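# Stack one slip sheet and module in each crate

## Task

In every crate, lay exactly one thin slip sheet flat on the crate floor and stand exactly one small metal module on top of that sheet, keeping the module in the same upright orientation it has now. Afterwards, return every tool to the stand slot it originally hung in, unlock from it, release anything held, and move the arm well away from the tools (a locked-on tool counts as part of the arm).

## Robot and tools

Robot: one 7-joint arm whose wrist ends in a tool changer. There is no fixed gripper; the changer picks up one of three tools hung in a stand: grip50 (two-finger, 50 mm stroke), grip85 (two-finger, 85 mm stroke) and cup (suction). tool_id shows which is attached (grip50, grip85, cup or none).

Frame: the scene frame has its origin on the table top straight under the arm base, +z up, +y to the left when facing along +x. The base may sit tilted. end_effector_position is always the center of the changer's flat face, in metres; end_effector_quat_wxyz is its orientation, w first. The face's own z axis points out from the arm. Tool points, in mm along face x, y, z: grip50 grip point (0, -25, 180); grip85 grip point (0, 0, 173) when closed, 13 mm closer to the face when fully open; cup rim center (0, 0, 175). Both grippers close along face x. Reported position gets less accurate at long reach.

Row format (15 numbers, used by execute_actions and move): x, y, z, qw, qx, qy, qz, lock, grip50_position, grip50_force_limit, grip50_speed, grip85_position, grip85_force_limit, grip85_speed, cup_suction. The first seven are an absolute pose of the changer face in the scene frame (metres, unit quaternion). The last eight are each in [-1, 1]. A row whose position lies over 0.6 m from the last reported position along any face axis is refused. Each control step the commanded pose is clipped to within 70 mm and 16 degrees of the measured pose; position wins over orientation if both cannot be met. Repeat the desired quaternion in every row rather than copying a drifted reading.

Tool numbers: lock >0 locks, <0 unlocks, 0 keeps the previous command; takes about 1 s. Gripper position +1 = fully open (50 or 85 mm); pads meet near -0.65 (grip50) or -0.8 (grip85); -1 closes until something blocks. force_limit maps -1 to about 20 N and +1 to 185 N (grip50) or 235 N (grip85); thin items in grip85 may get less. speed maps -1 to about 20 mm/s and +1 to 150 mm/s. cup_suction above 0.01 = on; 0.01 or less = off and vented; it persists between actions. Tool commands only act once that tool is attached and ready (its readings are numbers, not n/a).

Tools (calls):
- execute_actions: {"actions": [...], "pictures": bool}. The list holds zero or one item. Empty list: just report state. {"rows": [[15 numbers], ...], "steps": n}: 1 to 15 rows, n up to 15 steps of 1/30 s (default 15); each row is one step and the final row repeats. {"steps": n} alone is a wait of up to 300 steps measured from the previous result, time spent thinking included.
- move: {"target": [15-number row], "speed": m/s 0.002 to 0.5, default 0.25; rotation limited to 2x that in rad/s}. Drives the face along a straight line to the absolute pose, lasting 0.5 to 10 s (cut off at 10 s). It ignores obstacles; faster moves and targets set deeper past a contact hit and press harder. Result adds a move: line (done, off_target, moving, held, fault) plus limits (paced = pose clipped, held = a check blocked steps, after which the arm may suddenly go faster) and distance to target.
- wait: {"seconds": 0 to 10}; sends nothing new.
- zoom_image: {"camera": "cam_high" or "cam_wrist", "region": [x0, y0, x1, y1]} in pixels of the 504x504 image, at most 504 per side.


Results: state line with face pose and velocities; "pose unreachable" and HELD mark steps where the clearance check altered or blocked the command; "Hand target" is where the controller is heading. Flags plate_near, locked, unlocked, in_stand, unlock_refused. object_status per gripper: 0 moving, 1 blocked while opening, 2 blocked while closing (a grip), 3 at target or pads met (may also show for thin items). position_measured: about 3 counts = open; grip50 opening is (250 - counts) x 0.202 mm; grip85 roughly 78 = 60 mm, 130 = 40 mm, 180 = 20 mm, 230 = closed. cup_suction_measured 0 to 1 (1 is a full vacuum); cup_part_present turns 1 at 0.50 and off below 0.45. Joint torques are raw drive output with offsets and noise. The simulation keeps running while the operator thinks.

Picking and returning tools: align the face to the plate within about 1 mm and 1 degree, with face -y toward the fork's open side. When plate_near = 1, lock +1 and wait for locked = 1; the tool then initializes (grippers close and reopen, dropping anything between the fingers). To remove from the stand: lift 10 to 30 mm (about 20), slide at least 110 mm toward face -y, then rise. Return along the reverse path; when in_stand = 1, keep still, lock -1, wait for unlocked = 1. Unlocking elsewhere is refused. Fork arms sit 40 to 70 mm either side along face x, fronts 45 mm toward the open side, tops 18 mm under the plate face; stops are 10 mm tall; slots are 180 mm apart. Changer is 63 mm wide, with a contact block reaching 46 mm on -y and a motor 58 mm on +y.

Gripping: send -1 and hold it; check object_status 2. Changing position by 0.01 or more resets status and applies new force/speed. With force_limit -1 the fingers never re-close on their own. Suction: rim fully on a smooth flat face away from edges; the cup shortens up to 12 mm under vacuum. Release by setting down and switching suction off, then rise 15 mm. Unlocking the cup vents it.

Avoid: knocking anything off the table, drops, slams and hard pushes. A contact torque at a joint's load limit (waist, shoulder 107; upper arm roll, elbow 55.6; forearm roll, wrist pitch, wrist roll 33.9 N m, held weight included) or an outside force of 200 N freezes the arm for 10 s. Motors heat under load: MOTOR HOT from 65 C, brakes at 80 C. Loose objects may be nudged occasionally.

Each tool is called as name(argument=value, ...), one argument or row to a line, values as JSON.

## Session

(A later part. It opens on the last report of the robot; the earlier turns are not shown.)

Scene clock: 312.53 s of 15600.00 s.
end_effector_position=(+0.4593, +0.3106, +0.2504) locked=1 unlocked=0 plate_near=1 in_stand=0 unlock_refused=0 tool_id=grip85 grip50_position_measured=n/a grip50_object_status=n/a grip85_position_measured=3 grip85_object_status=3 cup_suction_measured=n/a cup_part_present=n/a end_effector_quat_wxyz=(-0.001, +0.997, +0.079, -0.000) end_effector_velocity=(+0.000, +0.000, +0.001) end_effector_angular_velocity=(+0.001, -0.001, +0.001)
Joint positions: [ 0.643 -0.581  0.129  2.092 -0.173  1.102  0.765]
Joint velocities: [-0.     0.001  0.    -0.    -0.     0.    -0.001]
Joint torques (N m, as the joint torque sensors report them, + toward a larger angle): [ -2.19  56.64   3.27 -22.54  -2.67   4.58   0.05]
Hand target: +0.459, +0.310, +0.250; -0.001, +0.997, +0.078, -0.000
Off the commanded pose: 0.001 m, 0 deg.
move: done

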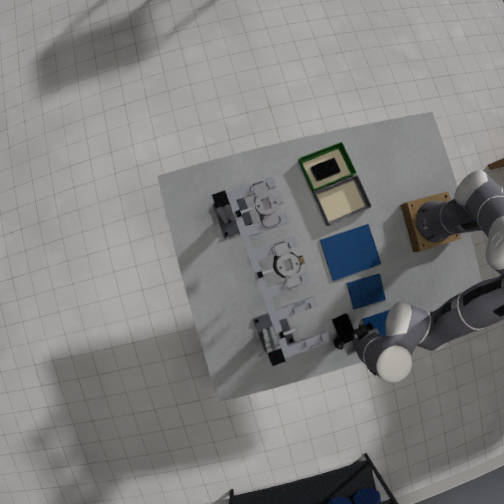

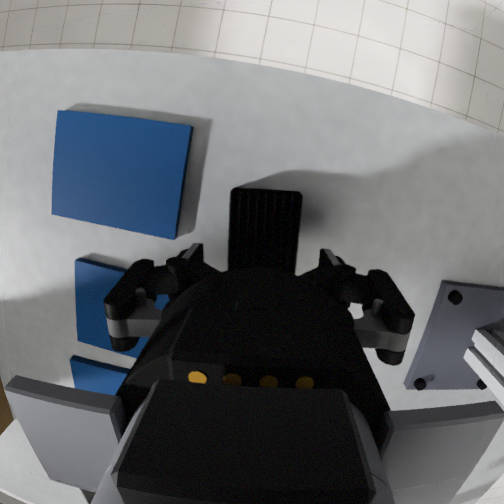

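move(
  target=[0.46,0.31,0.1945,0,0.9969,0.0785,0,0,1,0,0,1,-0.5,-0.5,0],
  speed=0.05,
)

move(
  target=[0.46,0.31,0.1945,0,0.9969,0.0785,0,0,1,0,0,-1,-0.5,-0.5,0],
  speed=0.05,
)

move(
  target=[0.46,0.31,0.26,0,0.9969,0.0785,0,0,1,0,0,-1,-0.5,-0.5,0],
  speed=0.06,
)

move(
  target=[0.352,-0.170,0.26,0,0.6494,0.7604,0,0,1,0,0,-1,-0.5,-0.5,0],
  speed=0.15,
)

move(
  target=[0.352,-0.170,0.204,0,0.6494,0.7604,0,0,1,0,0,-1,-0.5,-0.5,0],
  speed=0.03,
)

move(
  target=[0.352,-0.170,0.199,0,0.6494,0.7604,0,0,1,0,0,-1,-0.5,-0.5,0],
  speed=0.004,
)

Scene clock: 320.10 s of 15600.00 s.
end_effector_position=(+0.4601, +0.3101, +0.1943) locked=1 unlocked=0 plate_near=1 in_stand=0 unlock_refused=0 tool_id=grip85 grip50_position_measured=n/a grip50_object_status=n/a grip85_position_measured=3 grip85_object_status=3 cup_suction_measured=n/a cup_part_present=n/a end_effector_quat_wxyz=(+0.000, +0.997, +0.079, -0.000) end_effector_velocity=(+0.000, -0.000, +0.000) end_effector_angular_velocity=(-0.000, +0.000, -0.001)
Joint positions: [ 0.67  -0.712  0.089  2.085 -0.195  1.227  0.781]
Joint velocities: [-0.     0.    -0.    -0.     0.001 -0.    -0.   ]
Joint torques (N m, as the joint torque sensors report them, + toward a larger angle): [ -0.22  58.84   2.57 -20.01  -1.78   4.94   1.14]
Hand target: +0.460, +0.310, +0.194; -0.000, +0.997, +0.079, -0.000
Off the commanded pose: 0.000 m, 0 deg.
move: done

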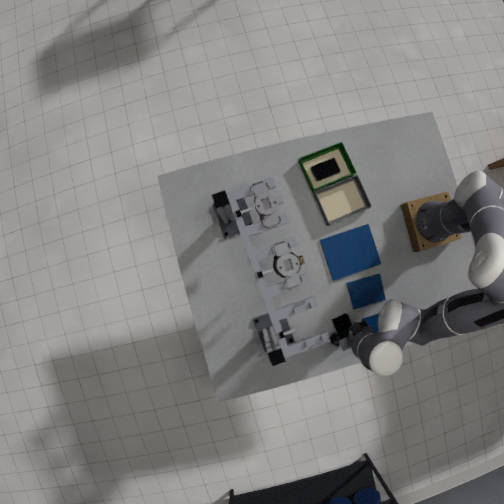

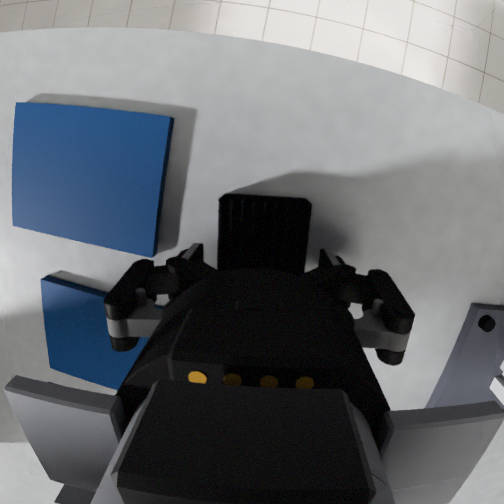

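Scene clock: 320.93 s of 15600.00 s.
end_effector_position=(+0.4602, +0.3101, +0.1948) locked=1 unlocked=0 plate_near=1 in_stand=0 unlock_refused=0 tool_id=grip85 grip50_position_measured=n/a grip50_object_status=n/a grip85_position_measured=79 grip85_object_status=2 cup_suction_measured=n/a cup_part_present=n/a end_effector_quat_wxyz=(-0.000, +0.997, +0.079, +0.000) end_effector_velocity=(+0.000, +0.000, +0.000) end_effector_angular_velocity=(+0.001, -0.000, -0.000)
Joint positions: [ 0.67  -0.711  0.088  2.085 -0.195  1.228  0.781]
Joint velocities: [ 0.     0.    -0.     0.    -0.     0.001  0.   ]
Joint torques (N m, as the joint torque sensors report them, + toward a larger angle): [  0.33  54.64   2.64 -18.95  -2.07   4.66   0.75]
Hand target: +0.460, +0.310, +0.194; -0.000, +0.997, +0.079, -0.000
Off the commanded pose: 0.000 m, 0 deg.
move: done

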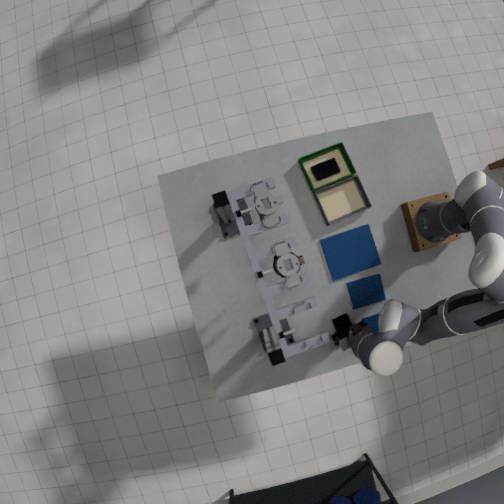

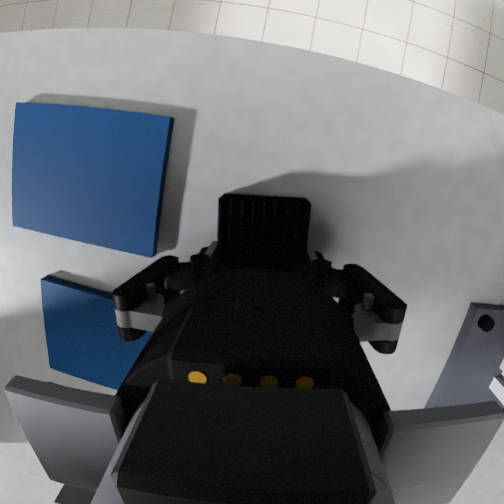

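Scene clock: 322.30 s of 15600.00 s.
end_effector_position=(+0.4598, +0.3098, +0.2601) locked=1 unlocked=0 plate_near=1 in_stand=0 unlock_refused=0 tool_id=grip85 grip50_position_measured=n/a grip50_object_status=n/a grip85_position_measured=79 grip85_object_status=2 cup_suction_measured=n/a cup_part_present=n/a end_effector_quat_wxyz=(+0.000, +0.997, +0.078, +0.000) end_effector_velocity=(-0.000, -0.000, -0.000) end_effector_angular_velocity=(+0.000, +0.000, -0.000)
Joint positions: [ 0.639 -0.559  0.134  2.091 -0.168  1.078  0.762]
Joint velocities: [-0. -0. -0.  0.  0.  0. -0.]
Joint torques (N m, as the joint torque sensors report them, + toward a larger angle): [ -1.81  56.06   3.67 -23.83  -2.6    4.85  -0.62]
Hand target: +0.460, +0.310, +0.260; +0.000, +0.997, +0.078, +0.000
Off the commanded pose: 0.000 m, 0 deg.
move: done

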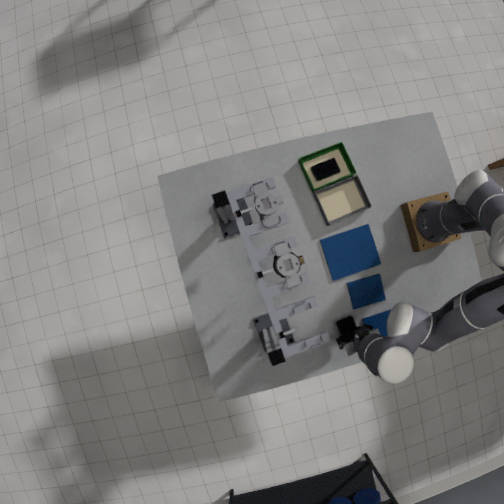

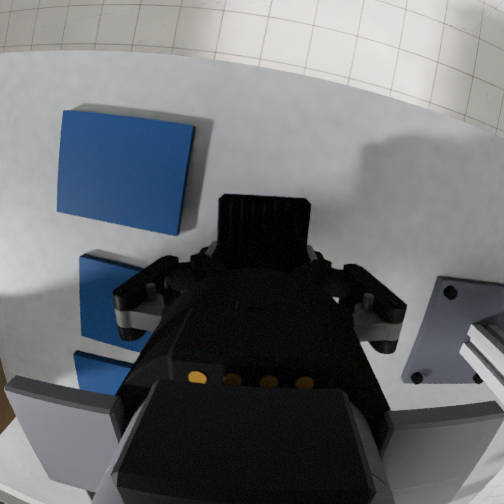

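Scene clock: 327.83 s of 15600.00 s.
end_effector_position=(+0.3531, -0.1718, +0.2592) locked=1 unlocked=0 plate_near=1 in_stand=0 unlock_refused=0 tool_id=grip85 grip50_position_measured=n/a grip50_object_status=n/a grip85_position_measured=80 grip85_object_status=2 cup_suction_measured=n/a cup_part_present=n/a end_effector_quat_wxyz=(+0.001, +0.649, +0.760, -0.002) end_effector_velocity=(-0.000, +0.000, -0.000) end_effector_angular_velocity=(-0.000, +0.000, +0.001)
Joint positions: [-0.552 -0.36   0.25   2.571 -0.403  1.345 -1.634]
Joint velocities: [ 0. -0. -0.  0. -0. -0. -0.]
Joint torques (N m, as the joint torque sensors report them, + toward a larger angle): [  0.08  37.96   3.92 -16.88  -1.34   4.6    0.53]
Hand target: +0.353, -0.172, +0.259; +0.001, +0.649, +0.760, -0.002
Off the commanded pose: 0.002 m, 0 deg.
move: done

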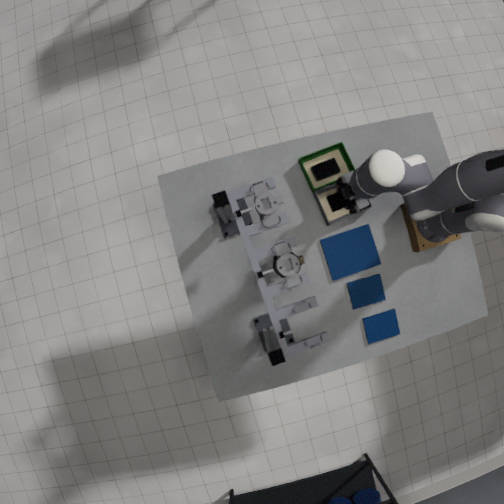

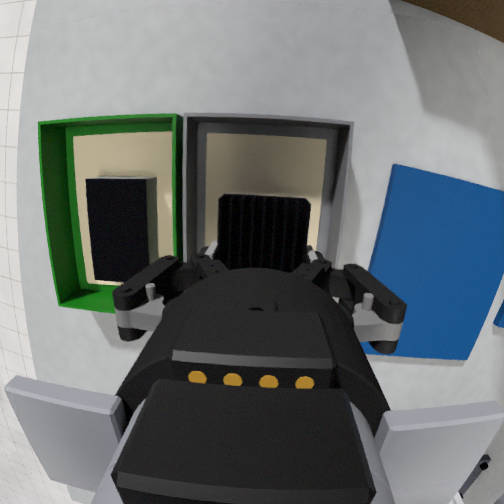

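Scene clock: 329.90 s of 15600.00 s.
end_effector_position=(+0.3522, -0.1699, +0.2037) locked=1 unlocked=0 plate_near=1 in_stand=0 unlock_refused=0 tool_id=grip85 grip50_position_measured=n/a grip50_object_status=n/a grip85_position_measured=80 grip85_object_status=2 cup_suction_measured=n/a cup_part_present=n/a end_effector_quat_wxyz=(-0.000, +0.649, +0.761, +0.000) end_effector_velocity=(+0.000, -0.000, +0.000) end_effector_angular_velocity=(-0.000, -0.001, -0.000)
Joint positions: [-0.347 -0.542 -0.011  2.607 -0.522  1.592 -1.545]
Joint velocities: [-0.     0.001 -0.    -0.     0.     0.001 -0.   ]
Joint torques (N m, as the joint torque sensors report them, + toward a larger angle): [-0.01 41.55  0.55 -9.01  0.29  5.07  1.02]
Hand target: +0.352, -0.170, +0.204; -0.000, +0.649, +0.761, +0.000
Off the commanded pose: 0.000 m, 0 deg.
move: done

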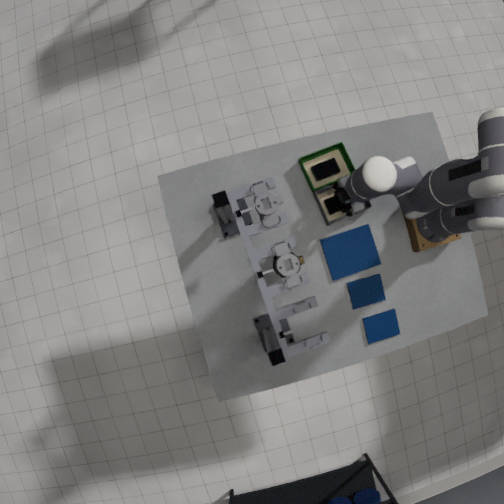

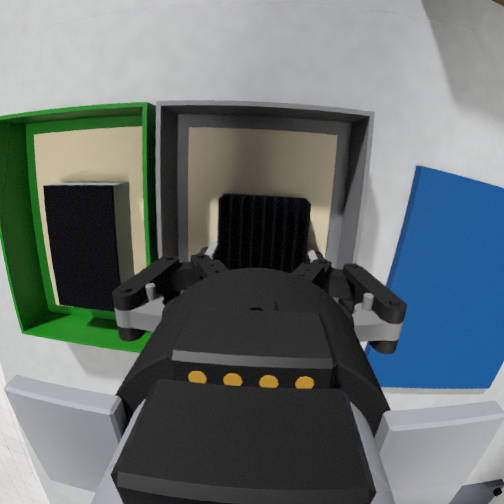

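Scene clock: 331.30 s of 15600.00 s.
end_effector_position=(+0.3520, -0.1700, +0.1990) locked=1 unlocked=0 plate_near=1 in_stand=0 unlock_refused=0 tool_id=grip85 grip50_position_measured=n/a grip50_object_status=n/a grip85_position_measured=80 grip85_object_status=2 cup_suction_measured=n/a cup_part_present=n/a end_effector_quat_wxyz=(-0.000, +0.649, +0.761, +0.000) end_effector_velocity=(-0.000, -0.000, -0.000) end_effector_angular_velocity=(-0.000, +0.000, +0.000)
Joint positions: [-0.328 -0.56  -0.031  2.608 -0.521  1.614 -1.544]
Joint velocities: [ 0.     0.     0.    -0.     0.001 -0.001 -0.001]
Joint torques (N m, as the joint torque sensors report them, + toward a larger angle): [ 0.78 40.75  0.93 -8.39  0.53  5.13  0.96]
Hand target: +0.352, -0.170, +0.199; -0.000, +0.649, +0.760, +0.000
Off the commanded pose: 0.000 m, 0 deg.
move: done

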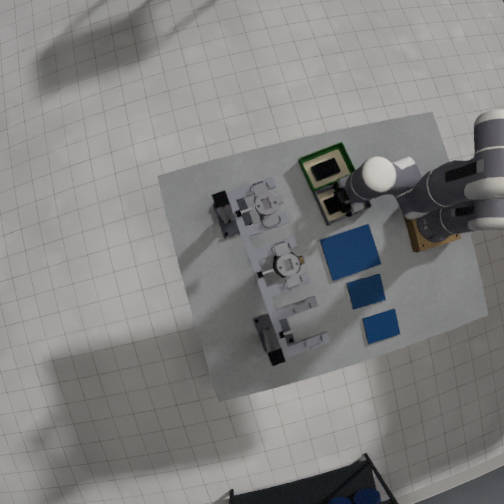

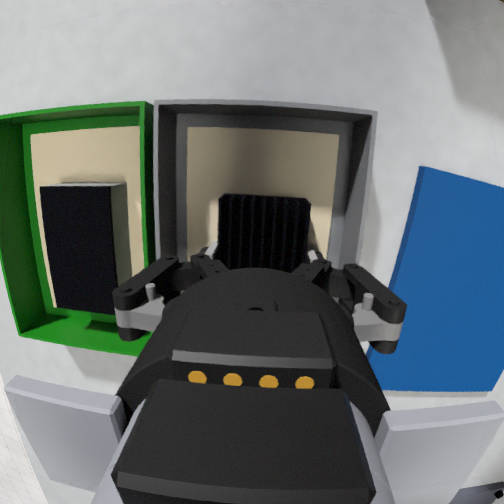

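move(
  target=[0.352,-0.170,0.198,0,0.6494,0.7604,0,0,1,0,0,-1,-0.5,-0.5,0],
  speed=0.003,
)

move(
  target=[0.352,-0.170,0.1985,0,0.6494,0.7604,0,0,1,0,0,0.7,-0.5,-0.5,0],
  speed=0.003,
)

move(
  target=[0.352,-0.170,0.26,0,0.6494,0.7604,0,0,1,0,0,0.7,-0.5,-0.5,0],
  speed=0.05,
)

move(
  target=[0.4846,0.1677,0.3845,0,0.6801,0.7331,0,0,1,0,0,1,0,0,0],
  speed=0.15,
)

move(
  target=[0.6292,0.1786,0.3845,0,0.6801,0.7331,0,0,1,0,0,1,0,0,0],
  speed=0.06,
)

move(
  target=[0.6292,0.1786,0.3645,0,0.6801,0.7331,0,0,1,0,0,1,0,0,0],
  speed=0.015,
)

execute_actions(
  actions=[
    {"rows":[[0.6292,0.1786,0.3645,0,0.6801,0.7331,0,-1,1,0,0,1,0,0,0]],"steps":15},
  ],
  pictures=false,
)

execute_actions(
  actions=[
    {"steps":25},
  ],
  pictures=false,
)

Scene clock: 340.10 s of 15600.00 s.
end_effector_position=(+0.3522, -0.1701, +0.1985) locked=1 unlocked=0 plate_near=1 in_stand=0 unlock_refused=0 tool_id=grip85 grip50_position_measured=n/a grip50_object_status=n/a grip85_position_measured=80 grip85_object_status=2 cup_suction_measured=n/a cup_part_present=n/a end_effector_quat_wxyz=(+0.001, +0.649, +0.760, +0.000) end_effector_velocity=(-0.000, -0.000, +0.000) end_effector_angular_velocity=(+0.000, +0.000, -0.001)
Joint positions: [-0.324 -0.563 -0.035  2.608 -0.52   1.618 -1.544]
Joint velocities: [0.    0.    0.    0.    0.001 0.    0.   ]
Joint torques (N m, as the joint torque sensors report them, + toward a larger angle): [ 1.2  32.93  0.94 -9.15  0.15  4.39  0.29]
Hand target: +0.352, -0.170, +0.198; -0.000, +0.649, +0.760, +0.000
Off the commanded pose: 0.001 m, 0 deg.
move: done

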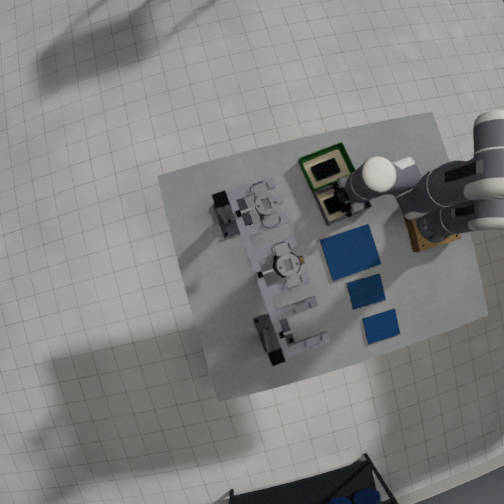

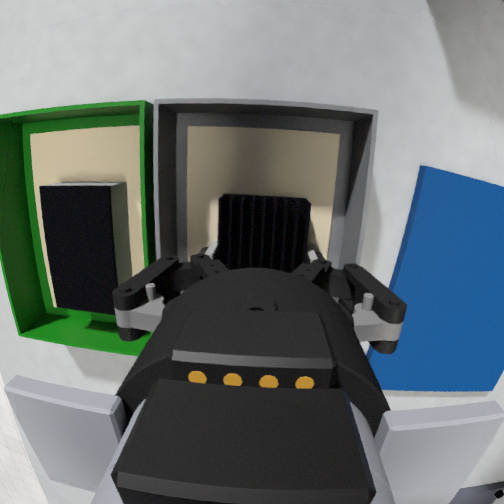

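Scene clock: 340.80 s of 15600.00 s.
end_effector_position=(+0.3520, -0.1700, +0.1985) locked=1 unlocked=0 plate_near=1 in_stand=0 unlock_refused=0 tool_id=grip85 grip50_position_measured=n/a grip50_object_status=n/a grip85_position_measured=41 grip85_object_status=3 cup_suction_measured=n/a cup_part_present=n/a end_effector_quat_wxyz=(-0.000, +0.649, +0.760, -0.000) end_effector_velocity=(-0.000, -0.000, +0.000) end_effector_angular_velocity=(+0.000, -0.000, -0.000)
Joint positions: [-0.325 -0.562 -0.034  2.608 -0.52   1.616 -1.544]
Joint velocities: [-0.     0.     0.     0.     0.001  0.    -0.   ]
Joint torques (N m, as the joint torque sensors report them, + toward a larger angle): [-2.92 40.85  1.4  -9.15  0.04  4.46  0.12]
Hand target: +0.352, -0.170, +0.198; +0.000, +0.649, +0.760, -0.000
Off the commanded pose: 0.000 m, 0 deg.
move: done

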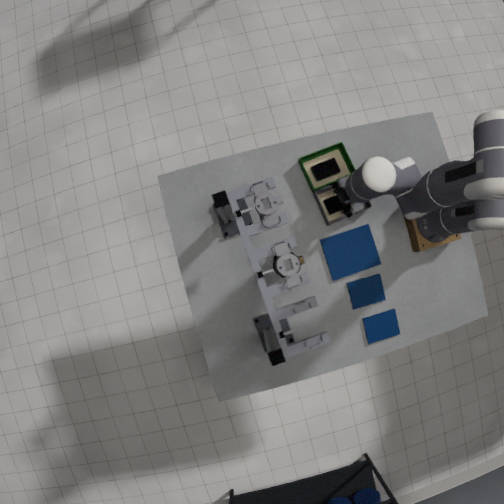

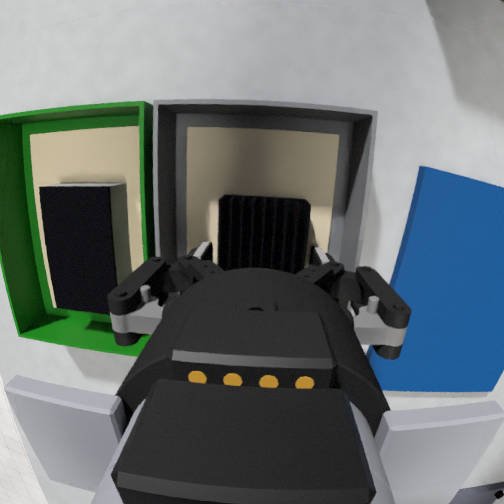

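Scene clock: 342.30 s of 15600.00 s.
end_effector_position=(+0.3518, -0.1701, +0.2602) locked=1 unlocked=0 plate_near=1 in_stand=0 unlock_refused=0 tool_id=grip85 grip50_position_measured=n/a grip50_object_status=n/a grip85_position_measured=41 grip85_object_status=3 cup_suction_measured=n/a cup_part_present=n/a end_effector_quat_wxyz=(+0.000, +0.650, +0.760, -0.000) end_effector_velocity=(-0.000, +0.000, -0.000) end_effector_angular_velocity=(+0.000, +0.001, +0.001)
Joint positions: [-0.561 -0.356  0.264  2.573 -0.396  1.341 -1.637]
Joint velocities: [ 0.    -0.001  0.    -0.    -0.001 -0.    -0.   ]
Joint torques (N m, as the joint torque sensors report them, + toward a larger angle): [ -1.84  36.55   3.77 -16.19  -1.45   4.62  -0.05]
Hand target: +0.352, -0.170, +0.260; +0.000, +0.650, +0.760, -0.000
Off the commanded pose: 0.000 m, 0 deg.
move: done

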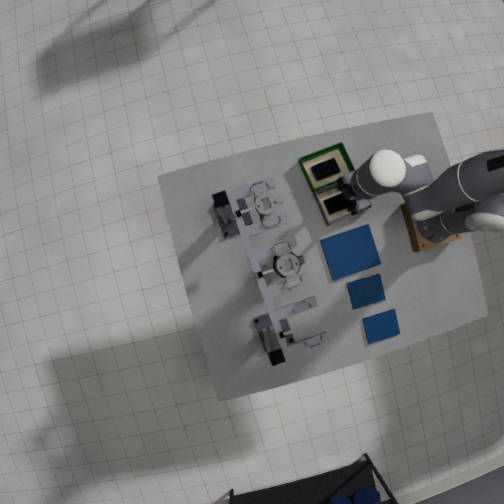

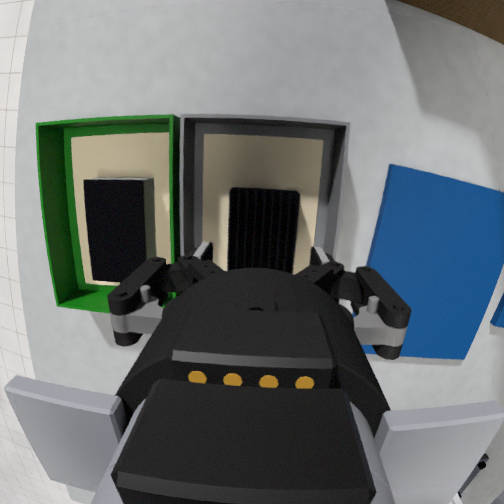

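Scene clock: 345.17 s of 15600.00 s.
end_effector_position=(+0.4834, +0.1689, +0.3852) locked=1 unlocked=0 plate_near=1 in_stand=0 unlock_refused=0 tool_id=grip85 grip50_position_measured=n/a grip50_object_status=n/a grip85_position_measured=3 grip85_object_status=3 cup_suction_measured=n/a cup_part_present=n/a end_effector_quat_wxyz=(-0.000, +0.680, +0.733, +0.001) end_effector_velocity=(-0.000, -0.000, -0.000) end_effector_angular_velocity=(+0.000, +0.000, -0.001)
Joint positions: [-0.076 -0.315  0.623  2.103 -0.264  0.786 -0.918]
Joint velocities: [-0.    -0.    -0.    -0.     0.001 -0.     0.   ]
Joint torques (N m, as the joint torque sensors report them, + toward a larger angle): [ -2.57  43.17   6.65 -29.22  -4.05   4.73  -0.25]
Hand target: +0.483, +0.169, +0.385; -0.000, +0.680, +0.733, +0.001
Off the commanded pose: 0.002 m, 0 deg.
move: done

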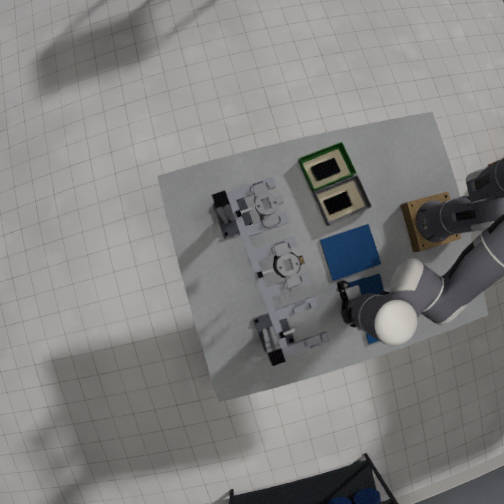

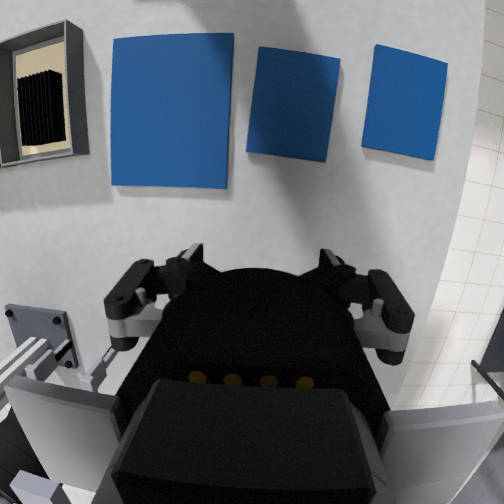

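Scene clock: 347.87 s of 15600.00 s.
end_effector_position=(+0.6293, +0.1786, +0.3850) locked=1 unlocked=0 plate_near=1 in_stand=0 unlock_refused=0 tool_id=grip85 grip50_position_measured=n/a grip50_object_status=n/a grip85_position_measured=3 grip85_object_status=3 cup_suction_measured=n/a cup_part_present=n/a end_effector_quat_wxyz=(+0.000, +0.680, +0.733, +0.000) end_effector_velocity=(-0.000, +0.000, +0.000) end_effector_angular_velocity=(+0.000, +0.000, -0.001)
Joint positions: [-0.009 -0.595  0.528  1.684 -0.361  0.622 -0.973]
Joint velocities: [-0.     0.     0.    -0.     0.    -0.001  0.001]
Joint torques (N m, as the joint torque sensors report them, + toward a larger angle): [ -1.39  62.79  12.74 -32.03  -4.54   4.46   0.18]
Hand target: +0.629, +0.179, +0.385; +0.000, +0.680, +0.733, -0.000
Off the commanded pose: 0.001 m, 0 deg.
move: done

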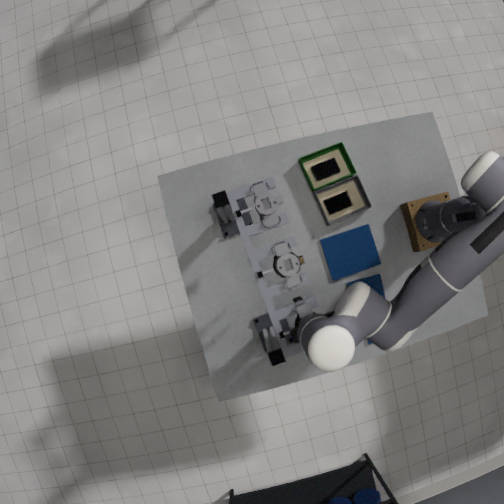

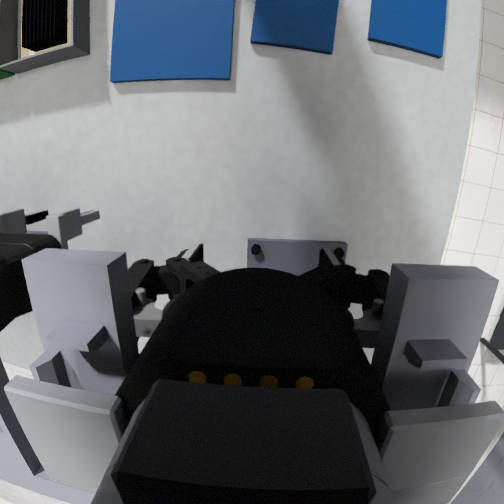

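Scene clock: 349.47 s of 15600.00 s.
end_effector_position=(+0.6294, +0.1786, +0.3646) locked=1 unlocked=0 plate_near=1 in_stand=1 unlock_refused=0 tool_id=grip85 grip50_position_measured=n/a grip50_object_status=n/a grip85_position_measured=3 grip85_object_status=3 cup_suction_measured=n/a cup_part_present=n/a end_effector_quat_wxyz=(+0.000, +0.680, +0.733, +0.000) end_effector_velocity=(+0.000, +0.000, +0.000) end_effector_angular_velocity=(+0.000, -0.000, -0.001)
Joint positions: [-0.002 -0.622  0.514  1.703 -0.378  0.666 -0.963]
Joint velocities: [ 0.     0.    -0.    -0.    -0.     0.     0.001]
Joint torques (N m, as the joint torque sensors report them, + toward a larger angle): [  0.82  62.52  11.8  -30.74  -4.72   4.73   0.96]
Hand target: +0.629, +0.179, +0.364; +0.000, +0.680, +0.733, +0.000
Off the commanded pose: 0.000 m, 0 deg.
move: done

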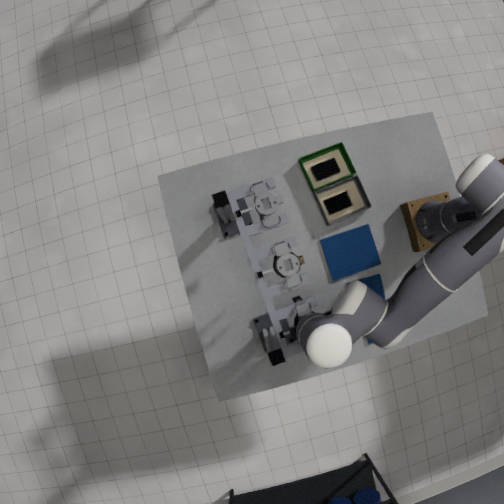

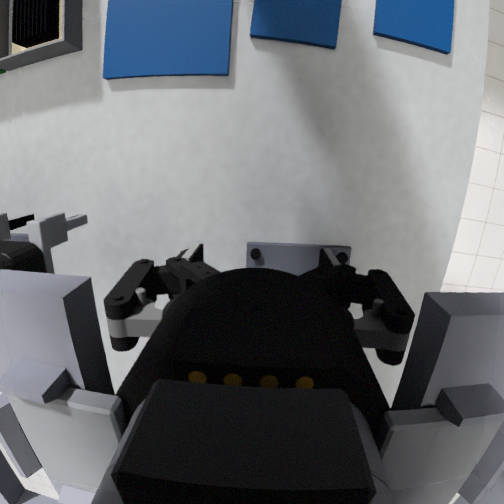

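Scene clock: 349.97 s of 15600.00 s.
end_effector_position=(+0.6292, +0.1785, +0.3644) locked=0 unlocked=0 plate_near=1 in_stand=1 unlock_refused=0 tool_id=none grip50_position_measured=n/a grip50_object_status=n/a grip85_position_measured=n/a grip85_object_status=n/a cup_suction_measured=n/a cup_part_present=n/a end_effector_quat_wxyz=(-0.000, +0.680, +0.733, -0.000) end_effector_velocity=(+0.000, +0.000, +0.000) end_effector_angular_velocity=(-0.001, -0.000, +0.002)
Joint positions: [-0.002 -0.622  0.513  1.704 -0.378  0.666 -0.963]
Joint velocities: [ 0.     0.     0.     0.    -0.001  0.    -0.001]
Joint torques (N m, as the joint torque sensors report them, + toward a larger angle): [ -0.43  54.25  10.66 -25.85  -3.17   3.55   0.82]
Hand target: +0.629, +0.179, +0.364; -0.000, +0.680, +0.733, +0.000
Off the commanded pose: 0.000 m, 0 deg.
Steps of this call (steps 1 to 15: all 15 steps of this action). Readings (end_effector_position | what the end effector reports):
1: (+0.6292, +0.1785, +0.3643) | locked=1 unlocked=0 plate_near=1 in_stand=1 unlock_refused=0 tool_id=grip85 grip50_position_measured=n/a grip50_object_status=n/a grip85_position_measured=3 grip85_object_status=3 cup_suction_measured=n/a cup_part_present=n/a
2: (+0.6292, +0.1785, +0.3643) | locked=1 unlocked=0 plate_near=1 in_stand=1 unlock_refused=0 tool_id=grip85 grip50_position_measured=n/a grip50_object_status=n/a grip85_position_measured=3 grip85_object_status=3 cup_suction_measured=n/a cup_part_present=n/a
4: (+0.6292, +0.1785, +0.3643) | locked=1 unlocked=0 plate_near=1 in_stand=1 unlock_refused=0 tool_id=grip85 grip50_position_measured=n/a grip50_object_status=n/a grip85_position_measured=3 grip85_object_status=3 cup_suction_measured=n/a cup_part_present=n/a
8: (+0.6292, +0.1785, +0.3644) | locked=0 unlocked=0 plate_near=1 in_stand=1 unlock_refused=0 tool_id=none grip50_position_measured=n/a grip50_object_status=n/a grip85_position_measured=n/a grip85_object_status=n/a cup_suction_measured=n/a cup_part_present=n/a
15: the state above

Scene clock: 350.80 s of 15600.00 s.
end_effector_position=(+0.6292, +0.1785, +0.3644) locked=0 unlocked=1 plate_near=1 in_stand=1 unlock_refused=0 tool_id=none grip50_position_measured=n/a grip50_object_status=n/a grip85_position_measured=n/a grip85_object_status=n/a cup_suction_measured=n/a cup_part_present=n/a end_effector_quat_wxyz=(-0.000, +0.680, +0.733, -0.000) end_effector_velocity=(-0.000, +0.000, -0.000) end_effector_angular_velocity=(-0.001, -0.000, +0.001)
Joint positions: [-0.002 -0.622  0.513  1.704 -0.378  0.666 -0.963]
Joint velocities: [ 0.    -0.    -0.     0.    -0.001 -0.    -0.   ]
Joint torques (N m, as the joint torque sensors report them, + toward a larger angle): [ -0.56  54.08  10.6  -26.17  -3.21   3.89   1.1 ]
Hand target: +0.629, +0.179, +0.364; -0.000, +0.680, +0.733, +0.000
Off the commanded pose: 0.000 m, 0 deg.
Steps of this call (steps 1 to 25: nothing new was sent). Readings (end_effector_position | what the end effector reports):
1: (+0.6292, +0.1785, +0.3644) | locked=0 unlocked=0 plate_near=1 in_stand=1 unlock_refused=0 tool_id=none grip50_position_measured=n/a grip50_object_status=n/a grip85_position_measured=n/a grip85_object_status=n/a cup_suction_measured=n/a cup_part_present=n/a
2: (+0.6292, +0.1785, +0.3644) | locked=0 unlocked=0 plate_near=1 in_stand=1 unlock_refused=0 tool_id=none grip50_position_measured=n/a grip50_object_status=n/a grip85_position_measured=n/a grip85_object_status=n/a cup_suction_measured=n/a cup_part_present=n/a
4: (+0.6292, +0.1785, +0.3644) | locked=0 unlocked=0 plate_near=1 in_stand=1 unlock_refused=0 tool_id=none grip50_position_measured=n/a grip50_object_status=n/a grip85_position_measured=n/a grip85_object_status=n/a cup_suction_measured=n/a cup_part_present=n/a
8: (+0.6292, +0.1785, +0.3644) | locked=0 unlocked=0 plate_near=1 in_stand=1 unlock_refused=0 tool_id=none grip50_position_measured=n/a grip50_object_status=n/a grip85_position_measured=n/a grip85_object_status=n/a cup_suction_measured=n/a cup_part_present=n/a
25: the state above

move(
  target=[0.6292,0.1786,0.411,0,0.6801,0.7331,0,0,1,0,0,1,0,0,0],
  speed=0.04,
)

move(
  target=[0.36,0.05,0.5,0,0.6801,0.7331,0,0,1,0,0,1,0,0,0],
  speed=0.2,
)

finished_scene(
  scene=2,
)

Scene clock: 355.47 s of 15600.00 s.
end_effector_position=(+0.6290, +0.1787, +0.4112) locked=0 unlocked=1 plate_near=0 in_stand=0 unlock_refused=0 tool_id=none grip50_position_measured=n/a grip50_object_status=n/a grip85_position_measured=n/a grip85_object_status=n/a cup_suction_measured=n/a cup_part_present=n/a end_effector_quat_wxyz=(+0.000, +0.680, +0.733, +0.000) end_effector_velocity=(-0.000, +0.000, -0.000) end_effector_angular_velocity=(+0.000, +0.000, -0.000)
Joint positions: [-0.017 -0.564  0.546  1.656 -0.341  0.566 -0.987]
Joint velocities: [ 0. -0. -0. -0.  0.  0.  0.]
Joint torques (N m, as the joint torque sensors report them, + toward a larger angle): [ -2.24  51.87   9.9  -26.79  -3.2    3.15  -0.66]
Hand target: +0.629, +0.179, +0.411; -0.000, +0.680, +0.733, -0.000
Off the commanded pose: 0.000 m, 0 deg.
move: done

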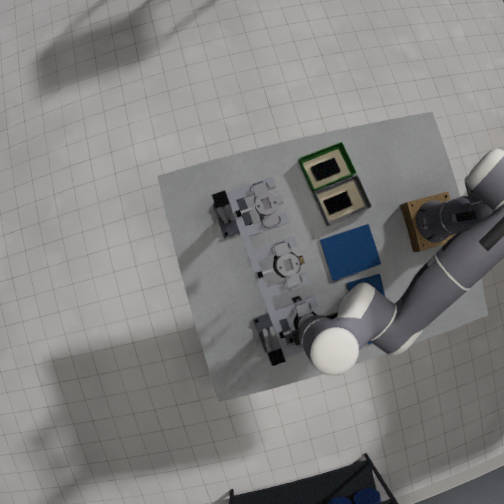

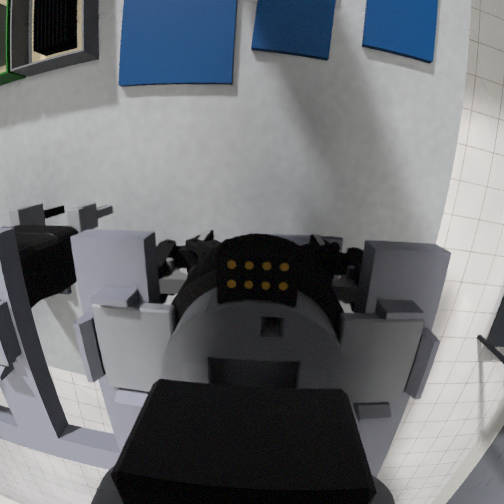

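Scene clock: 357.43 s of 15600.00 s.
end_effector_position=(+0.3597, +0.0498, +0.4992) locked=0 unlocked=1 plate_near=0 in_stand=0 unlock_refused=0 tool_id=none grip50_position_measured=n/a grip50_object_status=n/a grip85_position_measured=n/a grip85_object_status=n/a cup_suction_measured=n/a cup_part_present=n/a end_effector_quat_wxyz=(-0.000, +0.680, +0.733, -0.000) end_effector_velocity=(+0.000, -0.000, -0.000) end_effector_angular_velocity=(+0.000, +0.001, +0.000)
Joint positions: [-0.312  0.297  0.641  2.226  0.189  0.419 -1.397]
Joint velocities: [-0.    -0.001 -0.    -0.    -0.    -0.    -0.   ]
Joint torques (N m, as the joint torque sensors report them, + toward a larger angle): [ -2.34  14.18  -5.04 -29.3   -4.33   3.69   1.06]
Hand target: +0.360, +0.050, +0.499; -0.000, +0.680, +0.733, -0.000
Off the commanded pose: 0.001 m, 0 deg.
move: done

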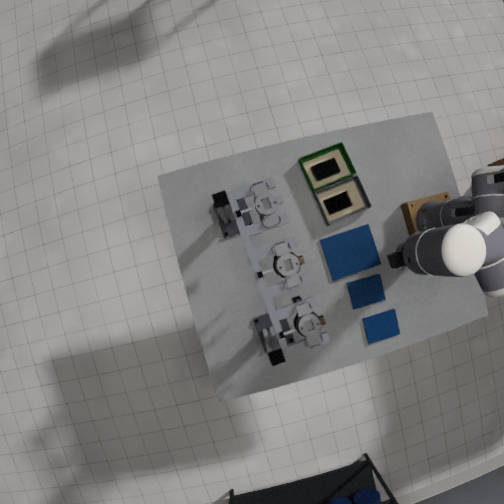

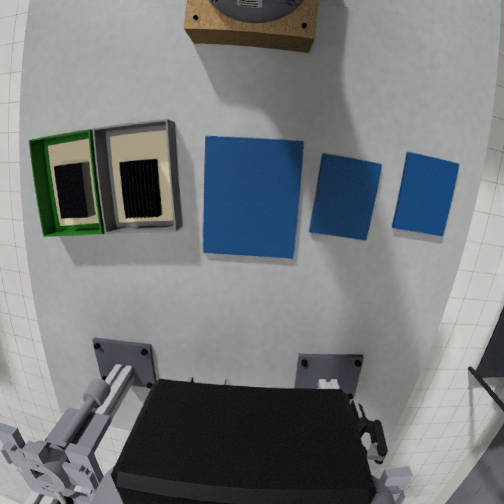

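The scene is finished: the task was done.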